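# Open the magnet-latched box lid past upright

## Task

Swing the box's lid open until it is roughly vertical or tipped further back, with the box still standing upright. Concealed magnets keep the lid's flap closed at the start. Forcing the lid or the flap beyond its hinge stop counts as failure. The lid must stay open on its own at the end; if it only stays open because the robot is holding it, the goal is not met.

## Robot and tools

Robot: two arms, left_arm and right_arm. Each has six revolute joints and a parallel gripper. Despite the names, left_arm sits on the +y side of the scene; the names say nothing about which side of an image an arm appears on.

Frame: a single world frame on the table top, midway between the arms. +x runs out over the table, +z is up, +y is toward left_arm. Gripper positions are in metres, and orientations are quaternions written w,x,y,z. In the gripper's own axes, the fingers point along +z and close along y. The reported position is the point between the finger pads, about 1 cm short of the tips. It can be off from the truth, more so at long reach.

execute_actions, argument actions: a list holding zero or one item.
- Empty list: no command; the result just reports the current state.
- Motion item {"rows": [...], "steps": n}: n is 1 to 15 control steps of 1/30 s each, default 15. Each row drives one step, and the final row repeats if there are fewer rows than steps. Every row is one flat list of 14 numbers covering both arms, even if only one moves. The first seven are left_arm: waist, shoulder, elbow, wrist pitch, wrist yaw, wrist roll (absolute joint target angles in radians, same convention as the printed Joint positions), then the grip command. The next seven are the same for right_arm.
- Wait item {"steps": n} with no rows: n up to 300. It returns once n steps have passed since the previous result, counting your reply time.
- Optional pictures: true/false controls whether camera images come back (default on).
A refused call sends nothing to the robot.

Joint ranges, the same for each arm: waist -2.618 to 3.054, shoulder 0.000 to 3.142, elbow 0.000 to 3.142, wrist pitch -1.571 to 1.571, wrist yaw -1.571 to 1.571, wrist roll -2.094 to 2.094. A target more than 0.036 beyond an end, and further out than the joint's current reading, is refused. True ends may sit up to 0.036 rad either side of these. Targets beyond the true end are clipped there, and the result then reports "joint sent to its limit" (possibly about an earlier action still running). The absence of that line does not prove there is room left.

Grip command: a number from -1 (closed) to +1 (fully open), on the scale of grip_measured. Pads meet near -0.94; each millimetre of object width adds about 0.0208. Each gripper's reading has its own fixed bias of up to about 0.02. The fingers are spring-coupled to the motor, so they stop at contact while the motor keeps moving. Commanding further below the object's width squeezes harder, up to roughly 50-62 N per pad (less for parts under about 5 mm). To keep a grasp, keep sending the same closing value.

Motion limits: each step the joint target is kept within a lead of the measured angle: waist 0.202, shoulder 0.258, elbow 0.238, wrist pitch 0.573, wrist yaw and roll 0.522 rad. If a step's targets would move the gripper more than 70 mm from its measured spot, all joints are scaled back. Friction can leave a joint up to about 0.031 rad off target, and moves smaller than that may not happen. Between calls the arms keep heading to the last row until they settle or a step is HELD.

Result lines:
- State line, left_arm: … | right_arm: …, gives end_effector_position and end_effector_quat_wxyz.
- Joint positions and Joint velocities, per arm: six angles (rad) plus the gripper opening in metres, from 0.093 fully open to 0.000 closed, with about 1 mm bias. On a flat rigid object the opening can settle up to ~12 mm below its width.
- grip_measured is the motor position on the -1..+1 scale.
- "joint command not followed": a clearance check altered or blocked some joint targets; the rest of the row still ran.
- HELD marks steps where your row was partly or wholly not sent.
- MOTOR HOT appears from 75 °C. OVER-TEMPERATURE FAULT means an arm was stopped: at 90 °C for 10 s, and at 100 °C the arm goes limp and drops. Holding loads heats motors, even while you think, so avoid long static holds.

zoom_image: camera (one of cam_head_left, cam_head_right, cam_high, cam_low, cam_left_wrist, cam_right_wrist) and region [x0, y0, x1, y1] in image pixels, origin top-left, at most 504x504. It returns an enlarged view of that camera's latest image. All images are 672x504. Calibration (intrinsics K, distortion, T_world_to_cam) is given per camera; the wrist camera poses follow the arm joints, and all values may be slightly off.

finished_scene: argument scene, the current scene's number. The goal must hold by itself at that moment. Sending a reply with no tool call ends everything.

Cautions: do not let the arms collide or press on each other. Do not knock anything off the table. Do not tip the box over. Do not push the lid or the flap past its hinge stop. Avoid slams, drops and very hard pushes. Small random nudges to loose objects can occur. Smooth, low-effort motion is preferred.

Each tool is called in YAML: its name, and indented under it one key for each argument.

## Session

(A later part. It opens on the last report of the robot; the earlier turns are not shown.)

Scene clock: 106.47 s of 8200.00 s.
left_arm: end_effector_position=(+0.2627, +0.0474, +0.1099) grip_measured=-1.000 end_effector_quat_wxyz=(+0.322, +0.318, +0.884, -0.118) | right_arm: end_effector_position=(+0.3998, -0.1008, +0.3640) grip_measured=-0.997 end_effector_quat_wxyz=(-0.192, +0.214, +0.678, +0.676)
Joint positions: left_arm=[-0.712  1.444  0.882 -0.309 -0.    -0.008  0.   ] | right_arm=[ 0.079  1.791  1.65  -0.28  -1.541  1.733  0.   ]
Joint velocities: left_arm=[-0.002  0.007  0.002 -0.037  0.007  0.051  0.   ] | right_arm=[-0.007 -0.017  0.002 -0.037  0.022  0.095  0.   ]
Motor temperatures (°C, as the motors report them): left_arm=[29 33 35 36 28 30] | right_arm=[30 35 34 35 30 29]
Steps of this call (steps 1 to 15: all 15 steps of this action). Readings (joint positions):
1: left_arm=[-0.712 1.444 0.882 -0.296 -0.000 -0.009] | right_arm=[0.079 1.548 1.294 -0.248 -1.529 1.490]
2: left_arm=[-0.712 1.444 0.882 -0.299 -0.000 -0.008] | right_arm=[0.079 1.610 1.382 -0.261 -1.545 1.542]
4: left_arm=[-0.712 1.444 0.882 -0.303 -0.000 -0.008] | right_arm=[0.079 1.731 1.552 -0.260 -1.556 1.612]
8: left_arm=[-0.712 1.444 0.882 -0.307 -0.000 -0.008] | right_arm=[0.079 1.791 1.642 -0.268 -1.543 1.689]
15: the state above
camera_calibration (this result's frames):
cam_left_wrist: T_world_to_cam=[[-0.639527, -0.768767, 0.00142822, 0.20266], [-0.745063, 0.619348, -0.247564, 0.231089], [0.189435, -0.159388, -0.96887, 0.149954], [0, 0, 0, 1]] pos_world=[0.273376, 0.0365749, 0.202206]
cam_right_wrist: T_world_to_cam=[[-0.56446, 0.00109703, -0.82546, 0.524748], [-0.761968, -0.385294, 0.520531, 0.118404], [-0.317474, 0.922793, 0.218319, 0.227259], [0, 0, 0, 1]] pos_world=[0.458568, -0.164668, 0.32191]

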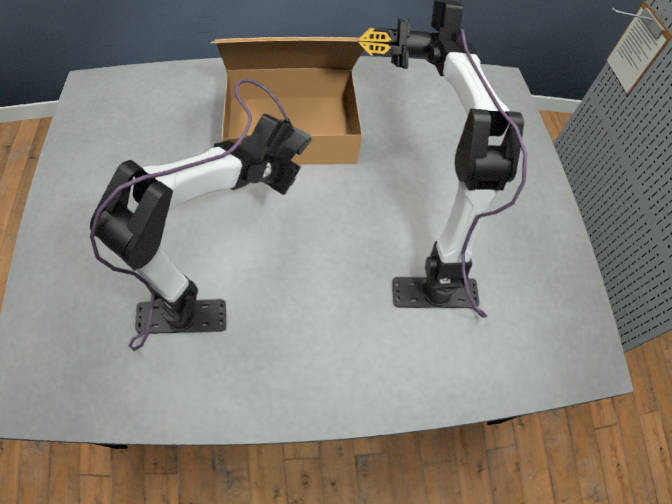

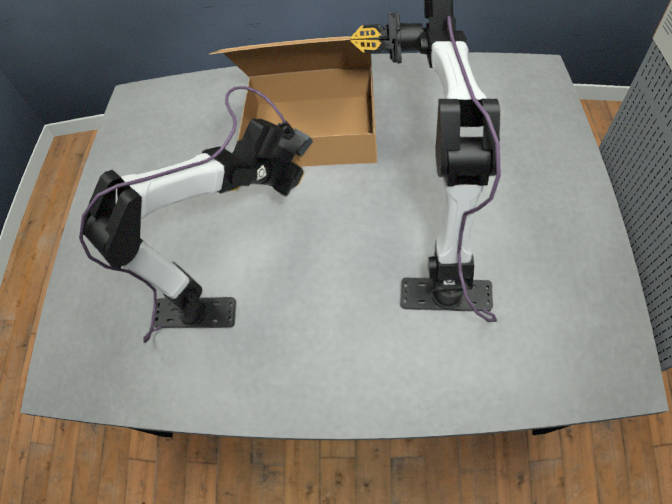

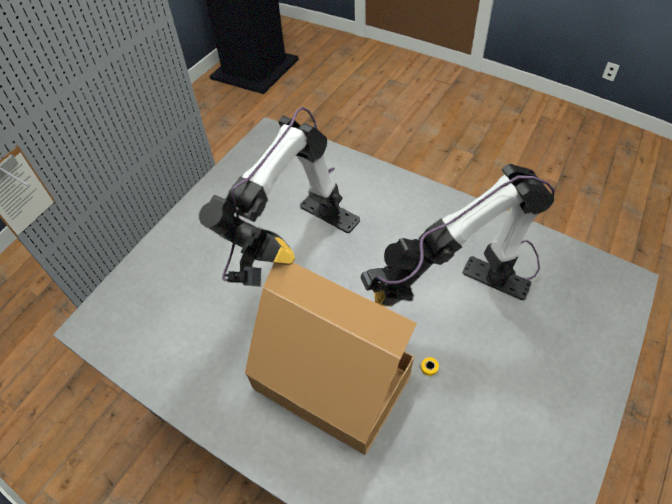

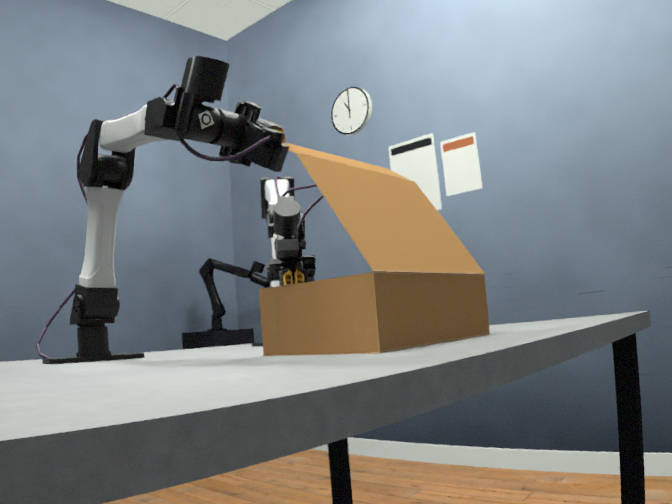

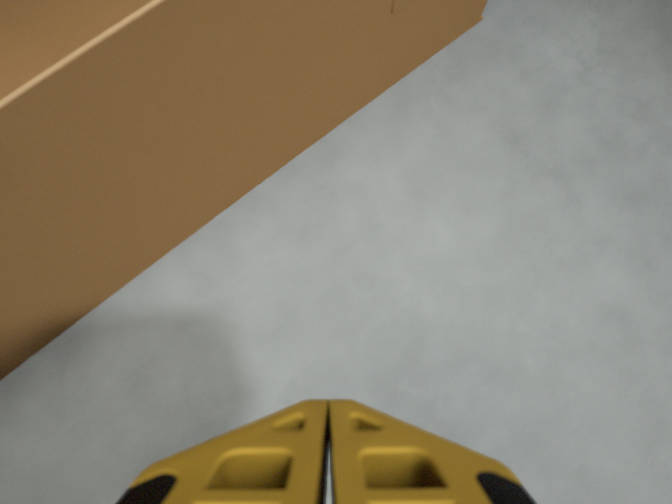

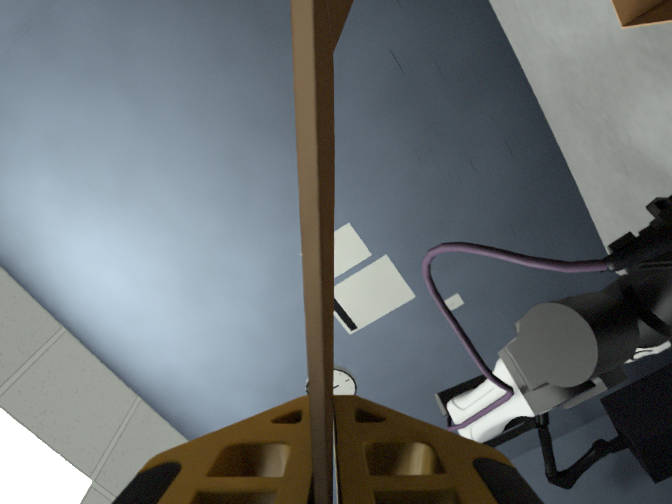

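execute_actions:
  actions:
    - {"rows":[[-0.535,1.7,1.41,-0.49,0,0,-1,0.08,1.8,1.67,-0.3,-1.55,1.75,-1]]}
  pictures: false

execute_actions:
  actions:
    - {"rows":[[-0.535,1.92,1.41,-0.49,0,0,-1,0.08,1.8,1.67,-0.3,-1.55,1.75,-1]]}
  pictures: false

execute_actions:
  actions:
    - {"rows":[[-0.62,1.72,1.14,-0.44,0,0,-1,0.08,1.74,1.67,-0.3,-1.55,1.8,-1]]}

Scene clock: 113.13 s of 8200.00 s.
left_arm: end_effector_position=(+0.3906, +0.0532, +0.2064) grip_measured=-1.000 end_effector_quat_wxyz=(+0.394, +0.232, +0.883, -0.107) | right_arm: end_effector_position=(+0.4035, -0.1013, +0.3606) grip_measured=-0.997 end_effector_quat_wxyz=(-0.195, +0.233, +0.676, +0.671)
Joint positions: left_arm=[-0.53   1.689  1.419 -0.459  0.005 -0.005  0.   ] | right_arm=[ 0.078  1.793  1.651 -0.295 -1.519  1.75   0.   ]
Joint velocities: left_arm=[-0.017  0.007 -0.012 -0.154 -0.022 -0.022  0.   ] | right_arm=[-0.017 -0.017 -0.017 -0.007  0.007  0.007  0.   ]
Motor temperatures (°C, as the motors report them): left_arm=[29 33 36 36 28 30] | right_arm=[30 36 35 35 30 29]
Steps of this call (steps 1 to 15: the robot went on to your last target; steps 16 to 185: nothing new was sent; steps 186 to 200: all 15 steps of this action). Readings (joint positions):
186: left_arm=[-0.693 1.474 0.921 -0.354 0.010 -0.006] | right_arm=[0.079 1.791 1.651 -0.280 -1.541 1.742]
187: left_arm=[-0.653 1.539 0.997 -0.394 0.015 -0.005] | right_arm=[0.079 1.791 1.651 -0.280 -1.541 1.742]
189: left_arm=[-0.572 1.663 1.162 -0.427 0.010 -0.005] | right_arm=[0.079 1.791 1.651 -0.280 -1.541 1.742]
193: left_arm=[-0.529 1.710 1.375 -0.460 0.005 -0.005] | right_arm=[0.078 1.793 1.651 -0.293 -1.522 1.748]
200: the state above

Scene clock: 113.63 s of 8200.00 s.
left_arm: end_effector_position=(+0.4071, +0.0450, +0.1222) grip_measured=-1.000 end_effector_quat_wxyz=(+0.324, +0.238, +0.911, -0.087) | right_arm: end_effector_position=(+0.4038, -0.1039, +0.3606) grip_measured=-0.997 end_effector_quat_wxyz=(-0.197, +0.236, +0.674, +0.672)
Joint positions: left_arm=[-0.529  1.89   1.433 -0.428  0.001 -0.007  0.   ] | right_arm=[ 0.072  1.793  1.651 -0.299 -1.524  1.752  0.   ]
Joint velocities: left_arm=[ 0.002 -0.002 -0.002 -0.154 -0.051 -0.022  0.   ] | right_arm=[ 0.012 -0.022  0.017 -0.037  0.022 -0.037  0.   ]
Motor temperatures (°C, as the motors report them): left_arm=[29 33 36 36 28 30] | right_arm=[30 36 35 35 30 29]
Steps of this call (steps 1 to 15: all 15 steps of this action). Readings (joint positions):
1: left_arm=[-0.530 1.701 1.421 -0.460 0.005 -0.005] | right_arm=[0.078 1.793 1.651 -0.295 -1.519 1.750]
2: left_arm=[-0.530 1.724 1.429 -0.452 0.005 -0.005] | right_arm=[0.078 1.793 1.651 -0.295 -1.519 1.750]
4: left_arm=[-0.530 1.791 1.433 -0.443 0.005 -0.005] | right_arm=[0.078 1.793 1.651 -0.295 -1.519 1.750]
8: left_arm=[-0.529 1.890 1.433 -0.425 0.001 -0.007] | right_arm=[0.072 1.793 1.651 -0.297 -1.520 1.751]
15: the state above

Scene clock: 114.13 s of 8200.00 s.
left_arm: end_effector_position=(+0.3450, +0.0385, +0.1252) grip_measured=-1.000 end_effector_quat_wxyz=(+0.331, +0.273, +0.898, -0.097) | right_arm: end_effector_position=(+0.3889, -0.1036, +0.3784) grip_measured=-0.997 end_effector_quat_wxyz=(-0.206, +0.228, +0.673, +0.673)
Joint positions: left_arm=[-0.615  1.695  1.192 -0.364 -0.014 -0.008  0.   ] | right_arm=[ 0.072  1.75   1.651 -0.301 -1.548  1.795  0.   ]
Joint velocities: left_arm=[ 0.002 -0.002 -0.002  0.022 -0.051 -0.022  0.   ] | right_arm=[ 0.002  0.002  0.002  0.051 -0.037  0.022  0.   ]
Motor temperatures (°C, as the motors report them): left_arm=[29 33 36 36 28 30] | right_arm=[30 36 35 35 30 29]
Steps of this call (steps 1 to 15: all 15 steps of this action). Readings (joint positions):
1: left_arm=[-0.537 1.865 1.394 -0.397 -0.003 -0.007] | right_arm=[0.072 1.791 1.651 -0.300 -1.523 1.759]
2: left_arm=[-0.548 1.818 1.328 -0.364 -0.012 -0.008] | right_arm=[0.072 1.788 1.651 -0.301 -1.530 1.766]
4: left_arm=[-0.585 1.729 1.233 -0.360 -0.015 -0.008] | right_arm=[0.072 1.772 1.651 -0.301 -1.541 1.778]
8: left_arm=[-0.615 1.695 1.192 -0.365 -0.015 -0.008] | right_arm=[0.072 1.750 1.651 -0.301 -1.548 1.792]
15: the state above
camera_calibration (this result's frames):
cam_left_wrist: T_world_to_cam=[[-0.554764, -0.831959, -0.00901577, 0.222921], [-0.803861, 0.538759, -0.252084, 0.325659], [0.214581, -0.1326, -0.967663, 0.137881], [0, 0, 0, 1]] pos_world=[0.355867, 0.0282924, 0.217526]
cam_right_wrist: T_world_to_cam=[[-0.598243, 0.00564321, -0.801295, 0.534917], [-0.740347, -0.386478, 0.550019, 0.0818445], [-0.306579, 0.922281, 0.235386, 0.212459], [0, 0, 0, 1]] pos_world=[0.445739, -0.167334, 0.333601]

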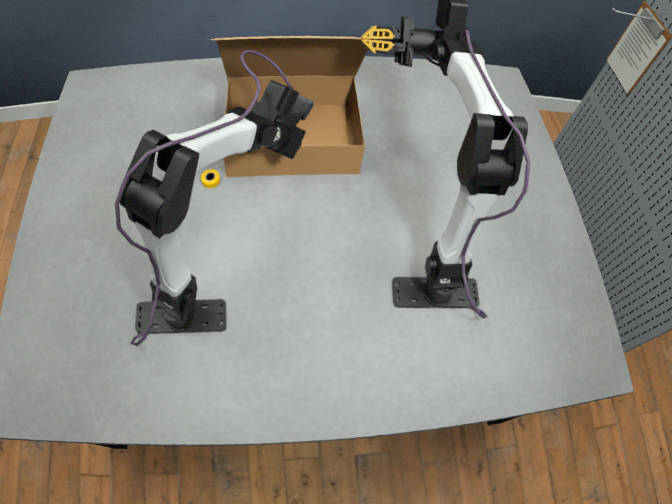

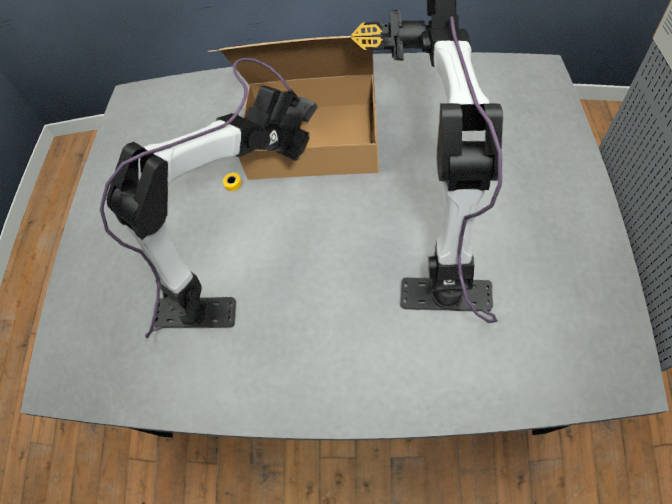

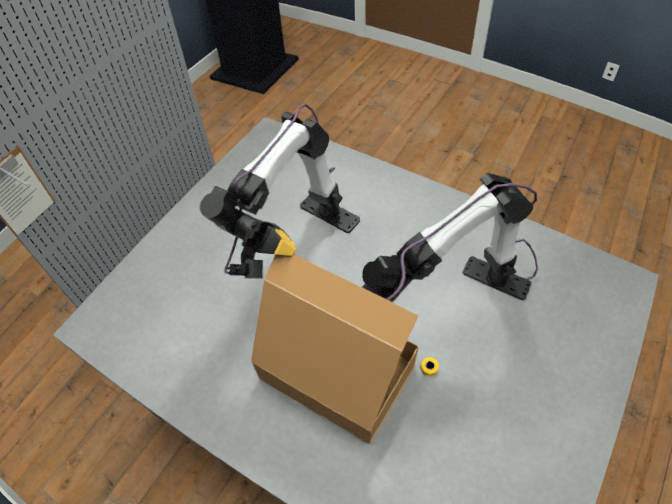

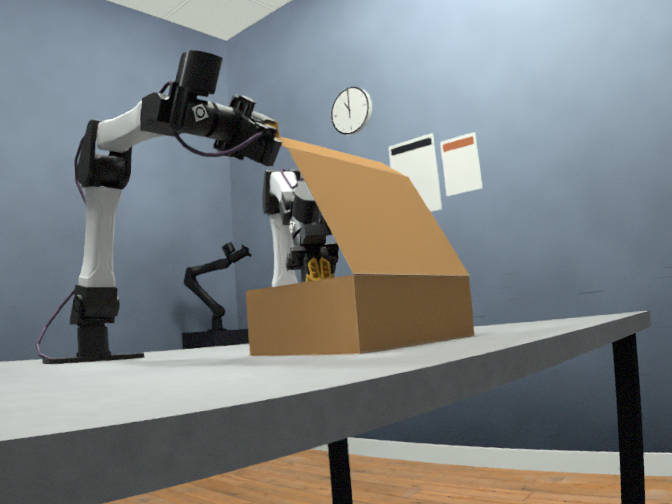

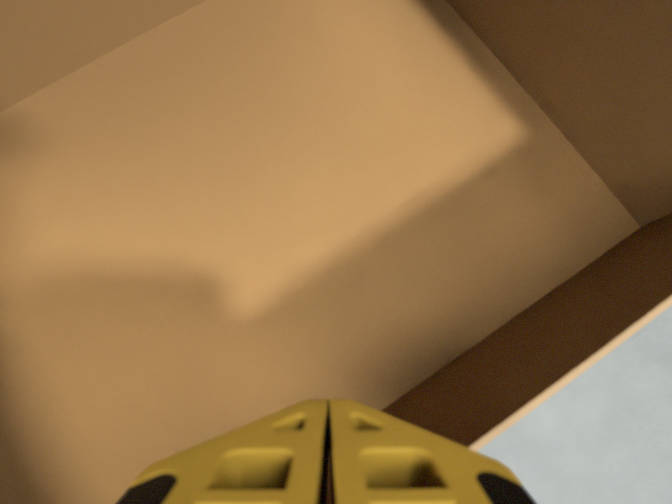

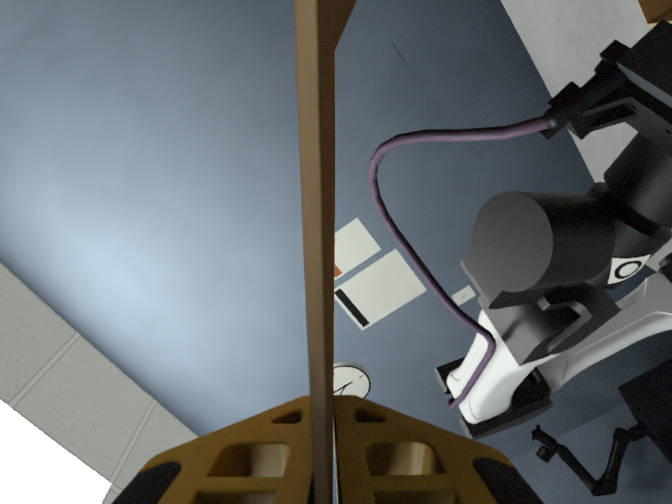

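execute_actions:
  actions:
    - {"rows":[[-0.7,1.52,0.92,-0.4,0,0,-1,0.08,1.74,1.67,-0.3,-1.55,1.5,-1]]}

Scene clock: 116.07 s of 8200.00 s.
left_arm: end_effector_position=(+0.2890, +0.0400, +0.1280) grip_measured=-1.000 end_effector_quat_wxyz=(+0.345, +0.304, +0.881, -0.113) | right_arm: end_effector_position=(+0.3864, -0.1035, +0.3812) grip_measured=-0.997 end_effector_quat_wxyz=(-0.118, +0.134, +0.696, +0.695)
Joint positions: left_arm=[-0.693  1.498  0.976 -0.305 -0.022 -0.007  0.   ] | right_arm=[ 0.072  1.747  1.656 -0.308 -1.558  1.53   0.   ]
Joint velocities: left_arm=[ 0.002  0.007 -0.002 -0.037  0.037  0.022  0.   ] | right_arm=[-0.002 -0.002 -0.007 -0.022 -0.007 -0.066  0.   ]
Motor temperatures (°C, as the motors report them): left_arm=[29 33 36 36 28 30] | right_arm=[30 36 36 35 30 29]
Steps of this call (steps 1 to 15: the robot went on to your last target; steps 16 to 43: nothing new was sent; steps 44 to 58: all 15 steps of this action). Readings (joint positions):
44: left_arm=[-0.622 1.671 1.158 -0.335 -0.018 -0.008] | right_arm=[0.072 1.750 1.651 -0.302 -1.548 1.752]
45: left_arm=[-0.635 1.623 1.099 -0.308 -0.024 -0.008] | right_arm=[0.072 1.750 1.651 -0.302 -1.547 1.704]
47: left_arm=[-0.670 1.534 1.011 -0.302 -0.024 -0.008] | right_arm=[0.072 1.749 1.653 -0.300 -1.555 1.630]
51: left_arm=[-0.693 1.498 0.976 -0.305 -0.022 -0.007] | right_arm=[0.072 1.747 1.656 -0.299 -1.559 1.560]
58: the state above
camera_calibration (this result's frames):
cam_left_wrist: T_world_to_cam=[[-0.613921, -0.789227, -0.014871, 0.209281], [-0.752747, 0.591008, -0.289968, 0.268592], [0.23764, -0.166824, -0.956921, 0.146154], [0, 0, 0, 1]] pos_world=[0.295932, 0.0308119, 0.220854]
cam_right_wrist: T_world_to_cam=[[-0.367445, -0.00216952, -0.930043, 0.494753], [-0.854673, -0.393565, 0.338586, 0.202474], [-0.366767, 0.919294, 0.14276, 0.269226], [0, 0, 0, 1]] pos_world=[0.453587, -0.166737, 0.353152]

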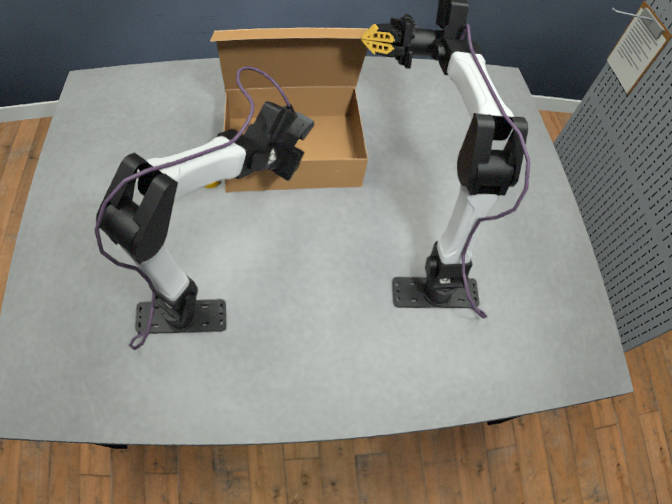

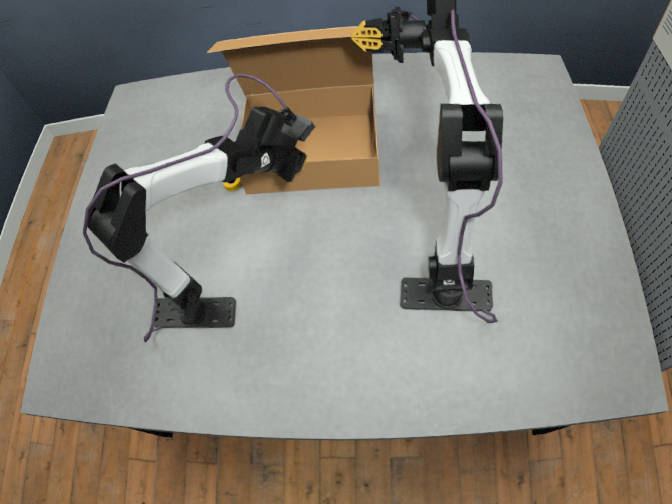

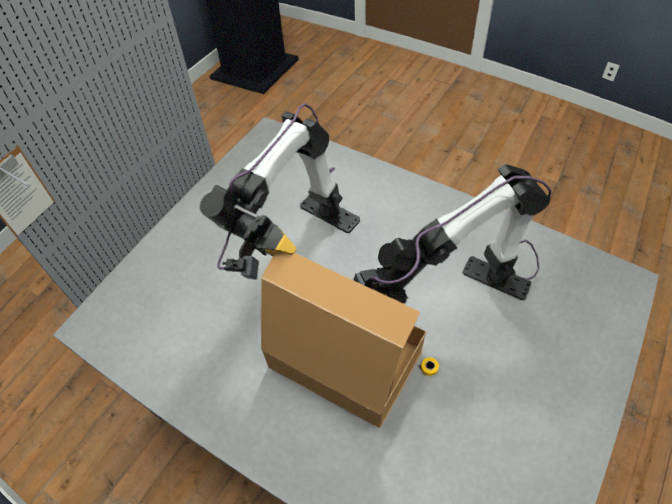

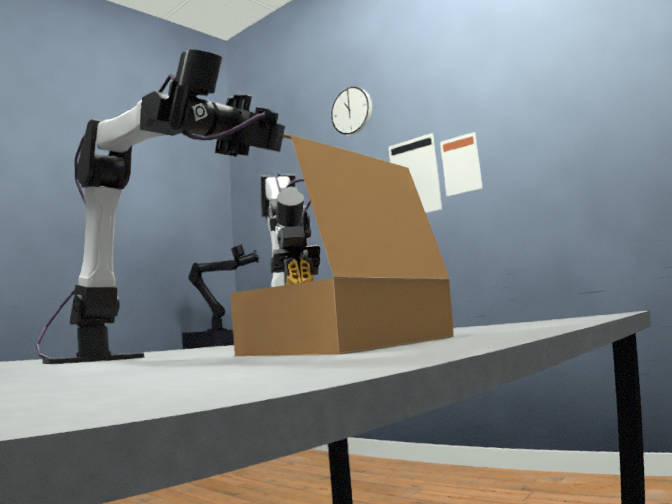

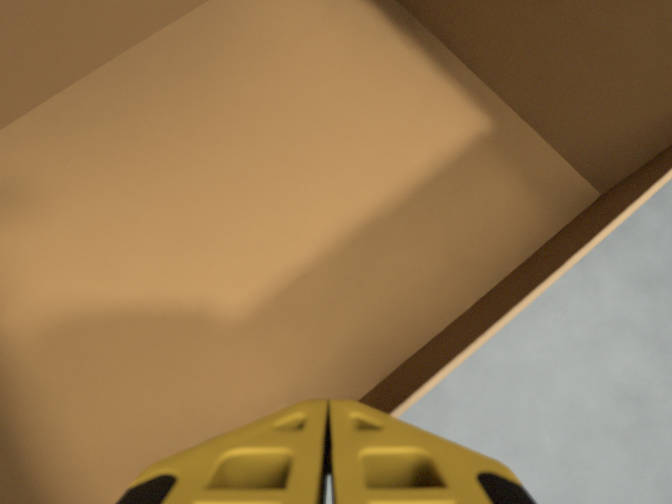

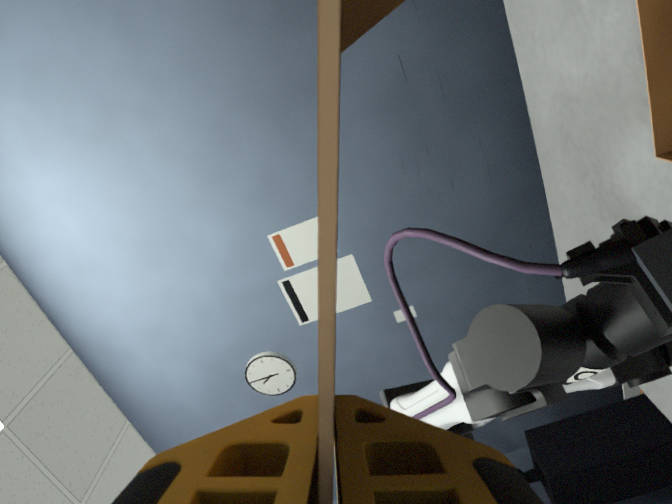

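Now move right forward ~7 cm and slightly up.

execute_actions:
  actions:
    - {"rows":[[-0.7,1.52,0.92,-0.4,0,0,-1,0.08,2.04,2.07,-0.4,-1.55,1.55,-1]]}

Scene clock: 117.57 s of 8200.00 s.
left_arm: end_effector_position=(+0.2889, +0.0396, +0.1282) grip_measured=-1.000 end_effector_quat_wxyz=(+0.345, +0.304, +0.880, -0.114) | right_arm: end_effector_position=(+0.4532, -0.1033, +0.3875) grip_measured=-0.997 end_effector_quat_wxyz=(-0.110, +0.122, +0.698, +0.697)
Joint positions: left_arm=[-0.693  1.498  0.976 -0.304 -0.02  -0.007  0.   ] | right_arm=[ 0.073  2.036  2.054 -0.376 -1.561  1.543  0.   ]
Joint velocities: left_arm=[ 0.002 -0.017  0.007  0.022  0.081  0.007  0.   ] | right_arm=[ 0.002  0.002  0.007  0.022  0.007 -0.022  0.   ]
Motor temperatures (°C, as the motors report them): left_arm=[29 33 35 35 28 30] | right_arm=[30 36 36 36 30 29]
Steps of this call (steps 1 to 15: the robot went on to your last target; steps 16 to 30: nothing new was sent; steps 31 to 45: all 15 steps of this action). Readings (joint positions):
31: left_arm=[-0.693 1.498 0.976 -0.305 -0.022 -0.007] | right_arm=[0.072 1.779 1.703 -0.348 -1.566 1.530]
32: left_arm=[-0.693 1.498 0.976 -0.304 -0.021 -0.007] | right_arm=[0.072 1.841 1.795 -0.359 -1.567 1.538]
34: left_arm=[-0.693 1.498 0.976 -0.304 -0.020 -0.007] | right_arm=[0.072 1.966 1.957 -0.364 -1.561 1.543]
38: left_arm=[-0.693 1.498 0.976 -0.304 -0.020 -0.007] | right_arm=[0.073 2.036 2.041 -0.362 -1.560 1.536]
45: the state above
camera_calibration (this result's frames):
cam_left_wrist: T_world_to_cam=[[-0.61515, -0.7883, -0.0131728, 0.208995], [-0.751966, 0.591654, -0.290675, 0.268596], [0.236933, -0.168903, -0.956731, 0.146497], [0, 0, 0, 1]] pos_world=[0.295829, 0.0305786, 0.220986]
cam_right_wrist: T_world_to_cam=[[-0.34067, -0.00287426, -0.940179, 0.516911], [-0.862293, -0.397575, 0.313664, 0.270251], [-0.374693, 0.917565, 0.132963, 0.299818], [0, 0, 0, 1]] pos_world=[0.521471, -0.166172, 0.361356]

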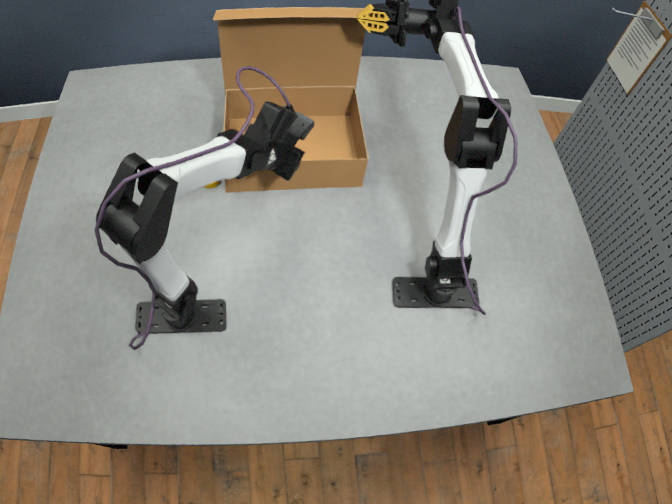

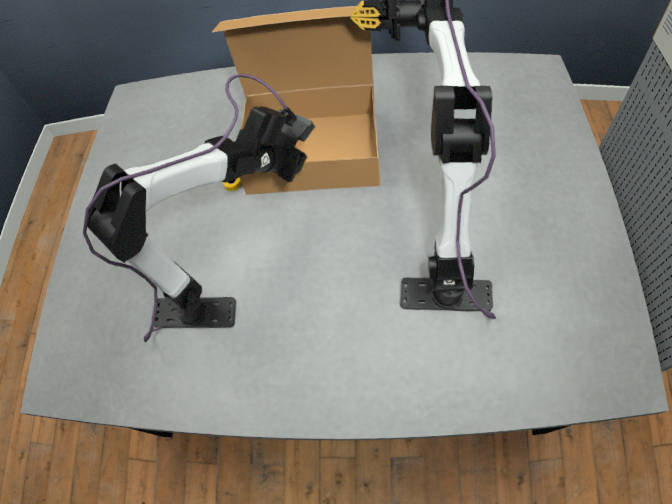

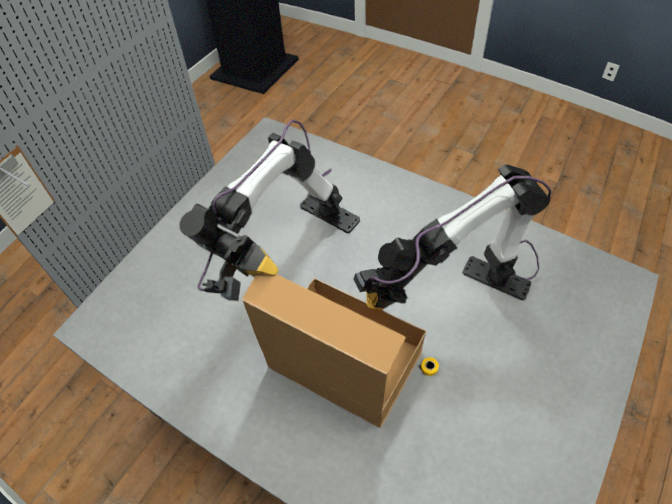

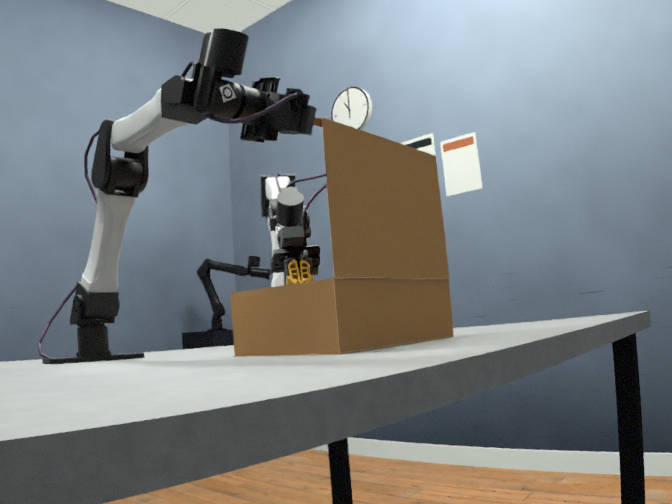

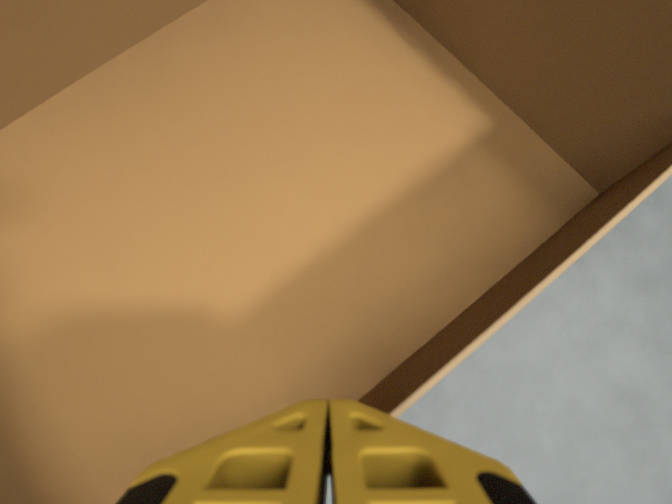

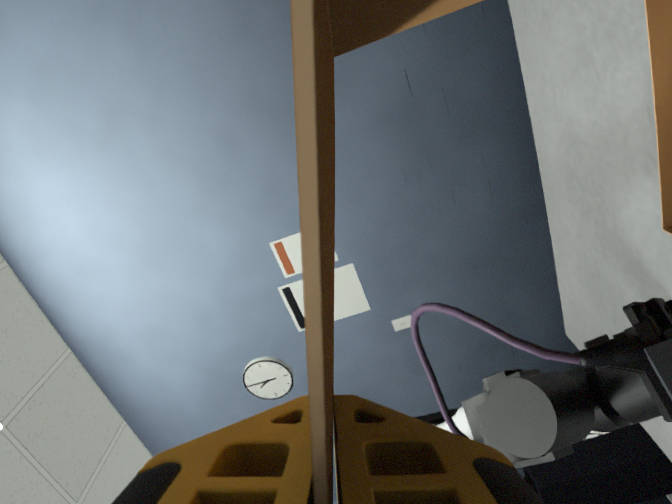

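Vertical; pull box further toward the robot, then release.

execute_actions:
  actions:
    - {"rows":[[-0.8,1.3,0.7,-0.38,0,0,-1,0.08,2.04,2.07,-0.4,-1.55,1.7,-1]]}
  pictures: false

execute_actions:
  actions:
    - {"rows":[[-0.8,1.3,0.7,-0.38,0,0,-1,0.08,2.04,2.07,-0.4,-1.55,1.7,-0.3]]}

Scene clock: 120.70 s of 8200.00 s.
left_arm: end_effector_position=(+0.2017, +0.0640, +0.0812) grip_measured=-1.000 end_effector_quat_wxyz=(+0.277, +0.361, +0.883, -0.112) | right_arm: end_effector_position=(+0.4532, -0.1033, +0.3910) grip_measured=-0.997 end_effector_quat_wxyz=(-0.146, +0.158, +0.690, +0.691)
Joint positions: left_arm=[-0.797  1.307  0.71  -0.367 -0.008 -0.006  0.   ] | right_arm=[ 0.073  2.036  2.062 -0.365 -1.561  1.666  0.   ]
Joint velocities: left_arm=[-0.022  0.012 -0.007  0.095  0.022  0.081  0.   ] | right_arm=[ 0.012  0.012 -0.012 -0.007 -0.066  0.051  0.   ]
Motor temperatures (°C, as the motors report them): left_arm=[29 33 35 35 28 30] | right_arm=[30 37 36 35 30 29]
Steps of this call (steps 1 to 15: the robot went on to your last target; steps 16 to 79: nothing new was sent; steps 80 to 94: all 15 steps of this action). Readings (joint positions):
80: left_arm=[-0.702 1.474 0.948 -0.282 -0.025 -0.007] | right_arm=[0.073 2.036 2.054 -0.376 -1.561 1.565]
81: left_arm=[-0.721 1.425 0.896 -0.270 -0.028 -0.007] | right_arm=[0.073 2.036 2.054 -0.376 -1.561 1.587]
83: left_arm=[-0.770 1.335 0.796 -0.293 -0.020 -0.007] | right_arm=[0.073 2.036 2.058 -0.373 -1.561 1.618]
87: left_arm=[-0.797 1.307 0.713 -0.354 -0.008 -0.006] | right_arm=[0.073 2.036 2.062 -0.369 -1.561 1.650]
94: the state above

Scene clock: 121.20 s of 8200.00 s.
left_arm: end_effector_position=(+0.2017, +0.0640, +0.0812) grip_measured=-1.000 end_effector_quat_wxyz=(+0.277, +0.361, +0.883, -0.112) | right_arm: end_effector_position=(+0.4531, -0.1033, +0.3899) grip_measured=-0.301 end_effector_quat_wxyz=(-0.159, +0.172, +0.687, +0.688)
Joint positions: left_arm=[-0.797  1.307  0.71  -0.367 -0.008 -0.006  0.   ] | right_arm=[ 0.073  2.036  2.062 -0.378 -1.559  1.692  0.031]
Joint velocities: left_arm=[ 0.002 -0.012 -0.002  0.051  0.037 -0.051  0.   ] | right_arm=[-0.002  0.012 -0.002 -0.022  0.007  0.022 -0.001]
Motor temperatures (°C, as the motors report them): left_arm=[29 33 35 35 28 30] | right_arm=[30 37 36 35 30 29]
Steps of this call (steps 1 to 15: all 15 steps of this action). Readings (joint positions):
1: left_arm=[-0.797 1.307 0.710 -0.367 -0.008 -0.006] | right_arm=[0.073 2.036 2.062 -0.365 -1.561 1.669]
2: left_arm=[-0.797 1.307 0.710 -0.367 -0.008 -0.006] | right_arm=[0.073 2.036 2.062 -0.367 -1.560 1.674]
4: left_arm=[-0.797 1.307 0.710 -0.367 -0.008 -0.006] | right_arm=[0.073 2.036 2.062 -0.374 -1.559 1.681]
8: left_arm=[-0.797 1.307 0.710 -0.367 -0.008 -0.006] | right_arm=[0.073 2.036 2.062 -0.376 -1.559 1.688]
15: the state above
camera_calibration (this result's frames):
cam_left_wrist: T_world_to_cam=[[-0.700506, -0.71362, -0.0061884, 0.185863], [-0.704075, 0.6925, -0.157234, 0.148008], [0.116491, -0.105786, -0.987542, 0.149125], [0, 0, 0, 1]] pos_world=[0.217035, 0.0459157, 0.17169]
cam_right_wrist: T_world_to_cam=[[-0.470204, -0.000136785, -0.882558, 0.555647], [-0.81026, -0.396323, 0.431747, 0.199937], [-0.349837, 0.918111, 0.186242, 0.267491], [0, 0, 0, 1]] pos_world=[0.516847, -0.166271, 0.35425]

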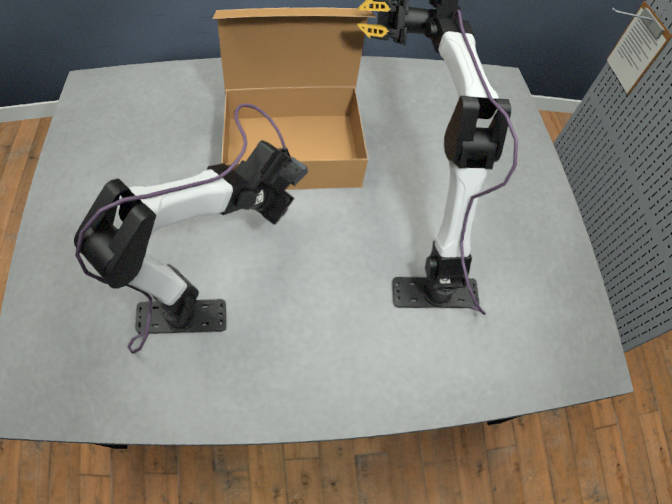

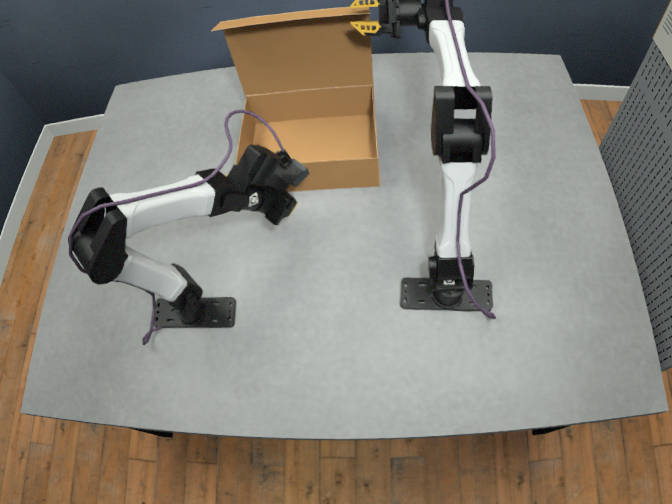

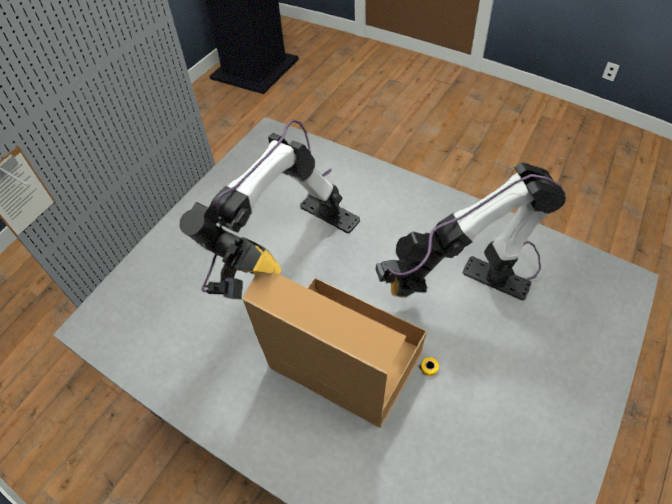

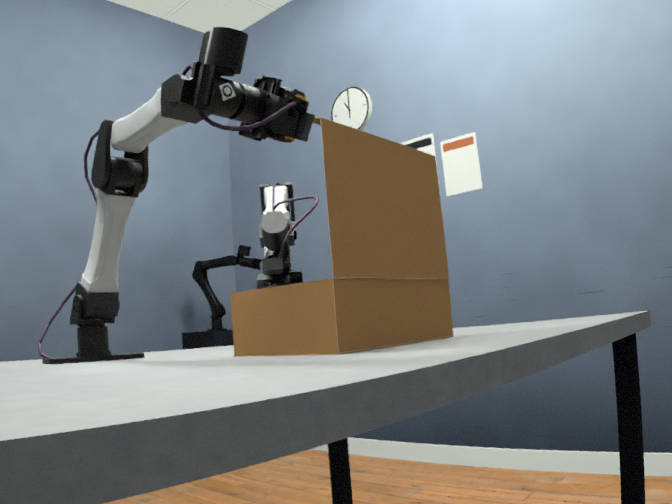

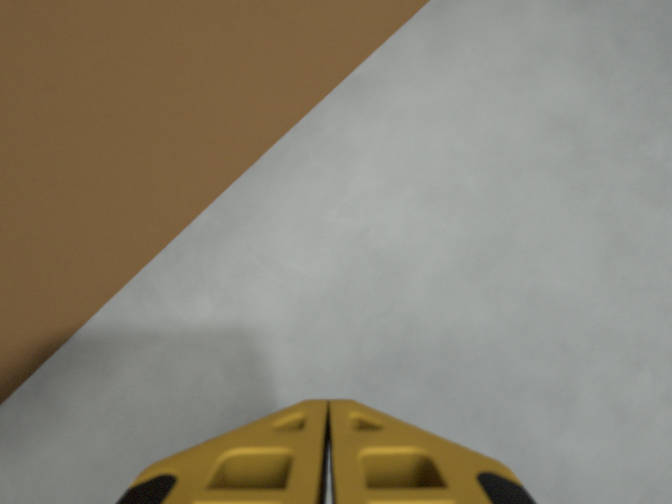

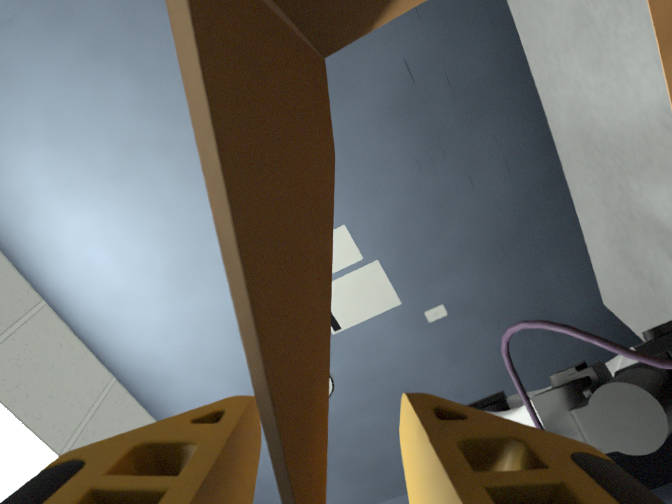

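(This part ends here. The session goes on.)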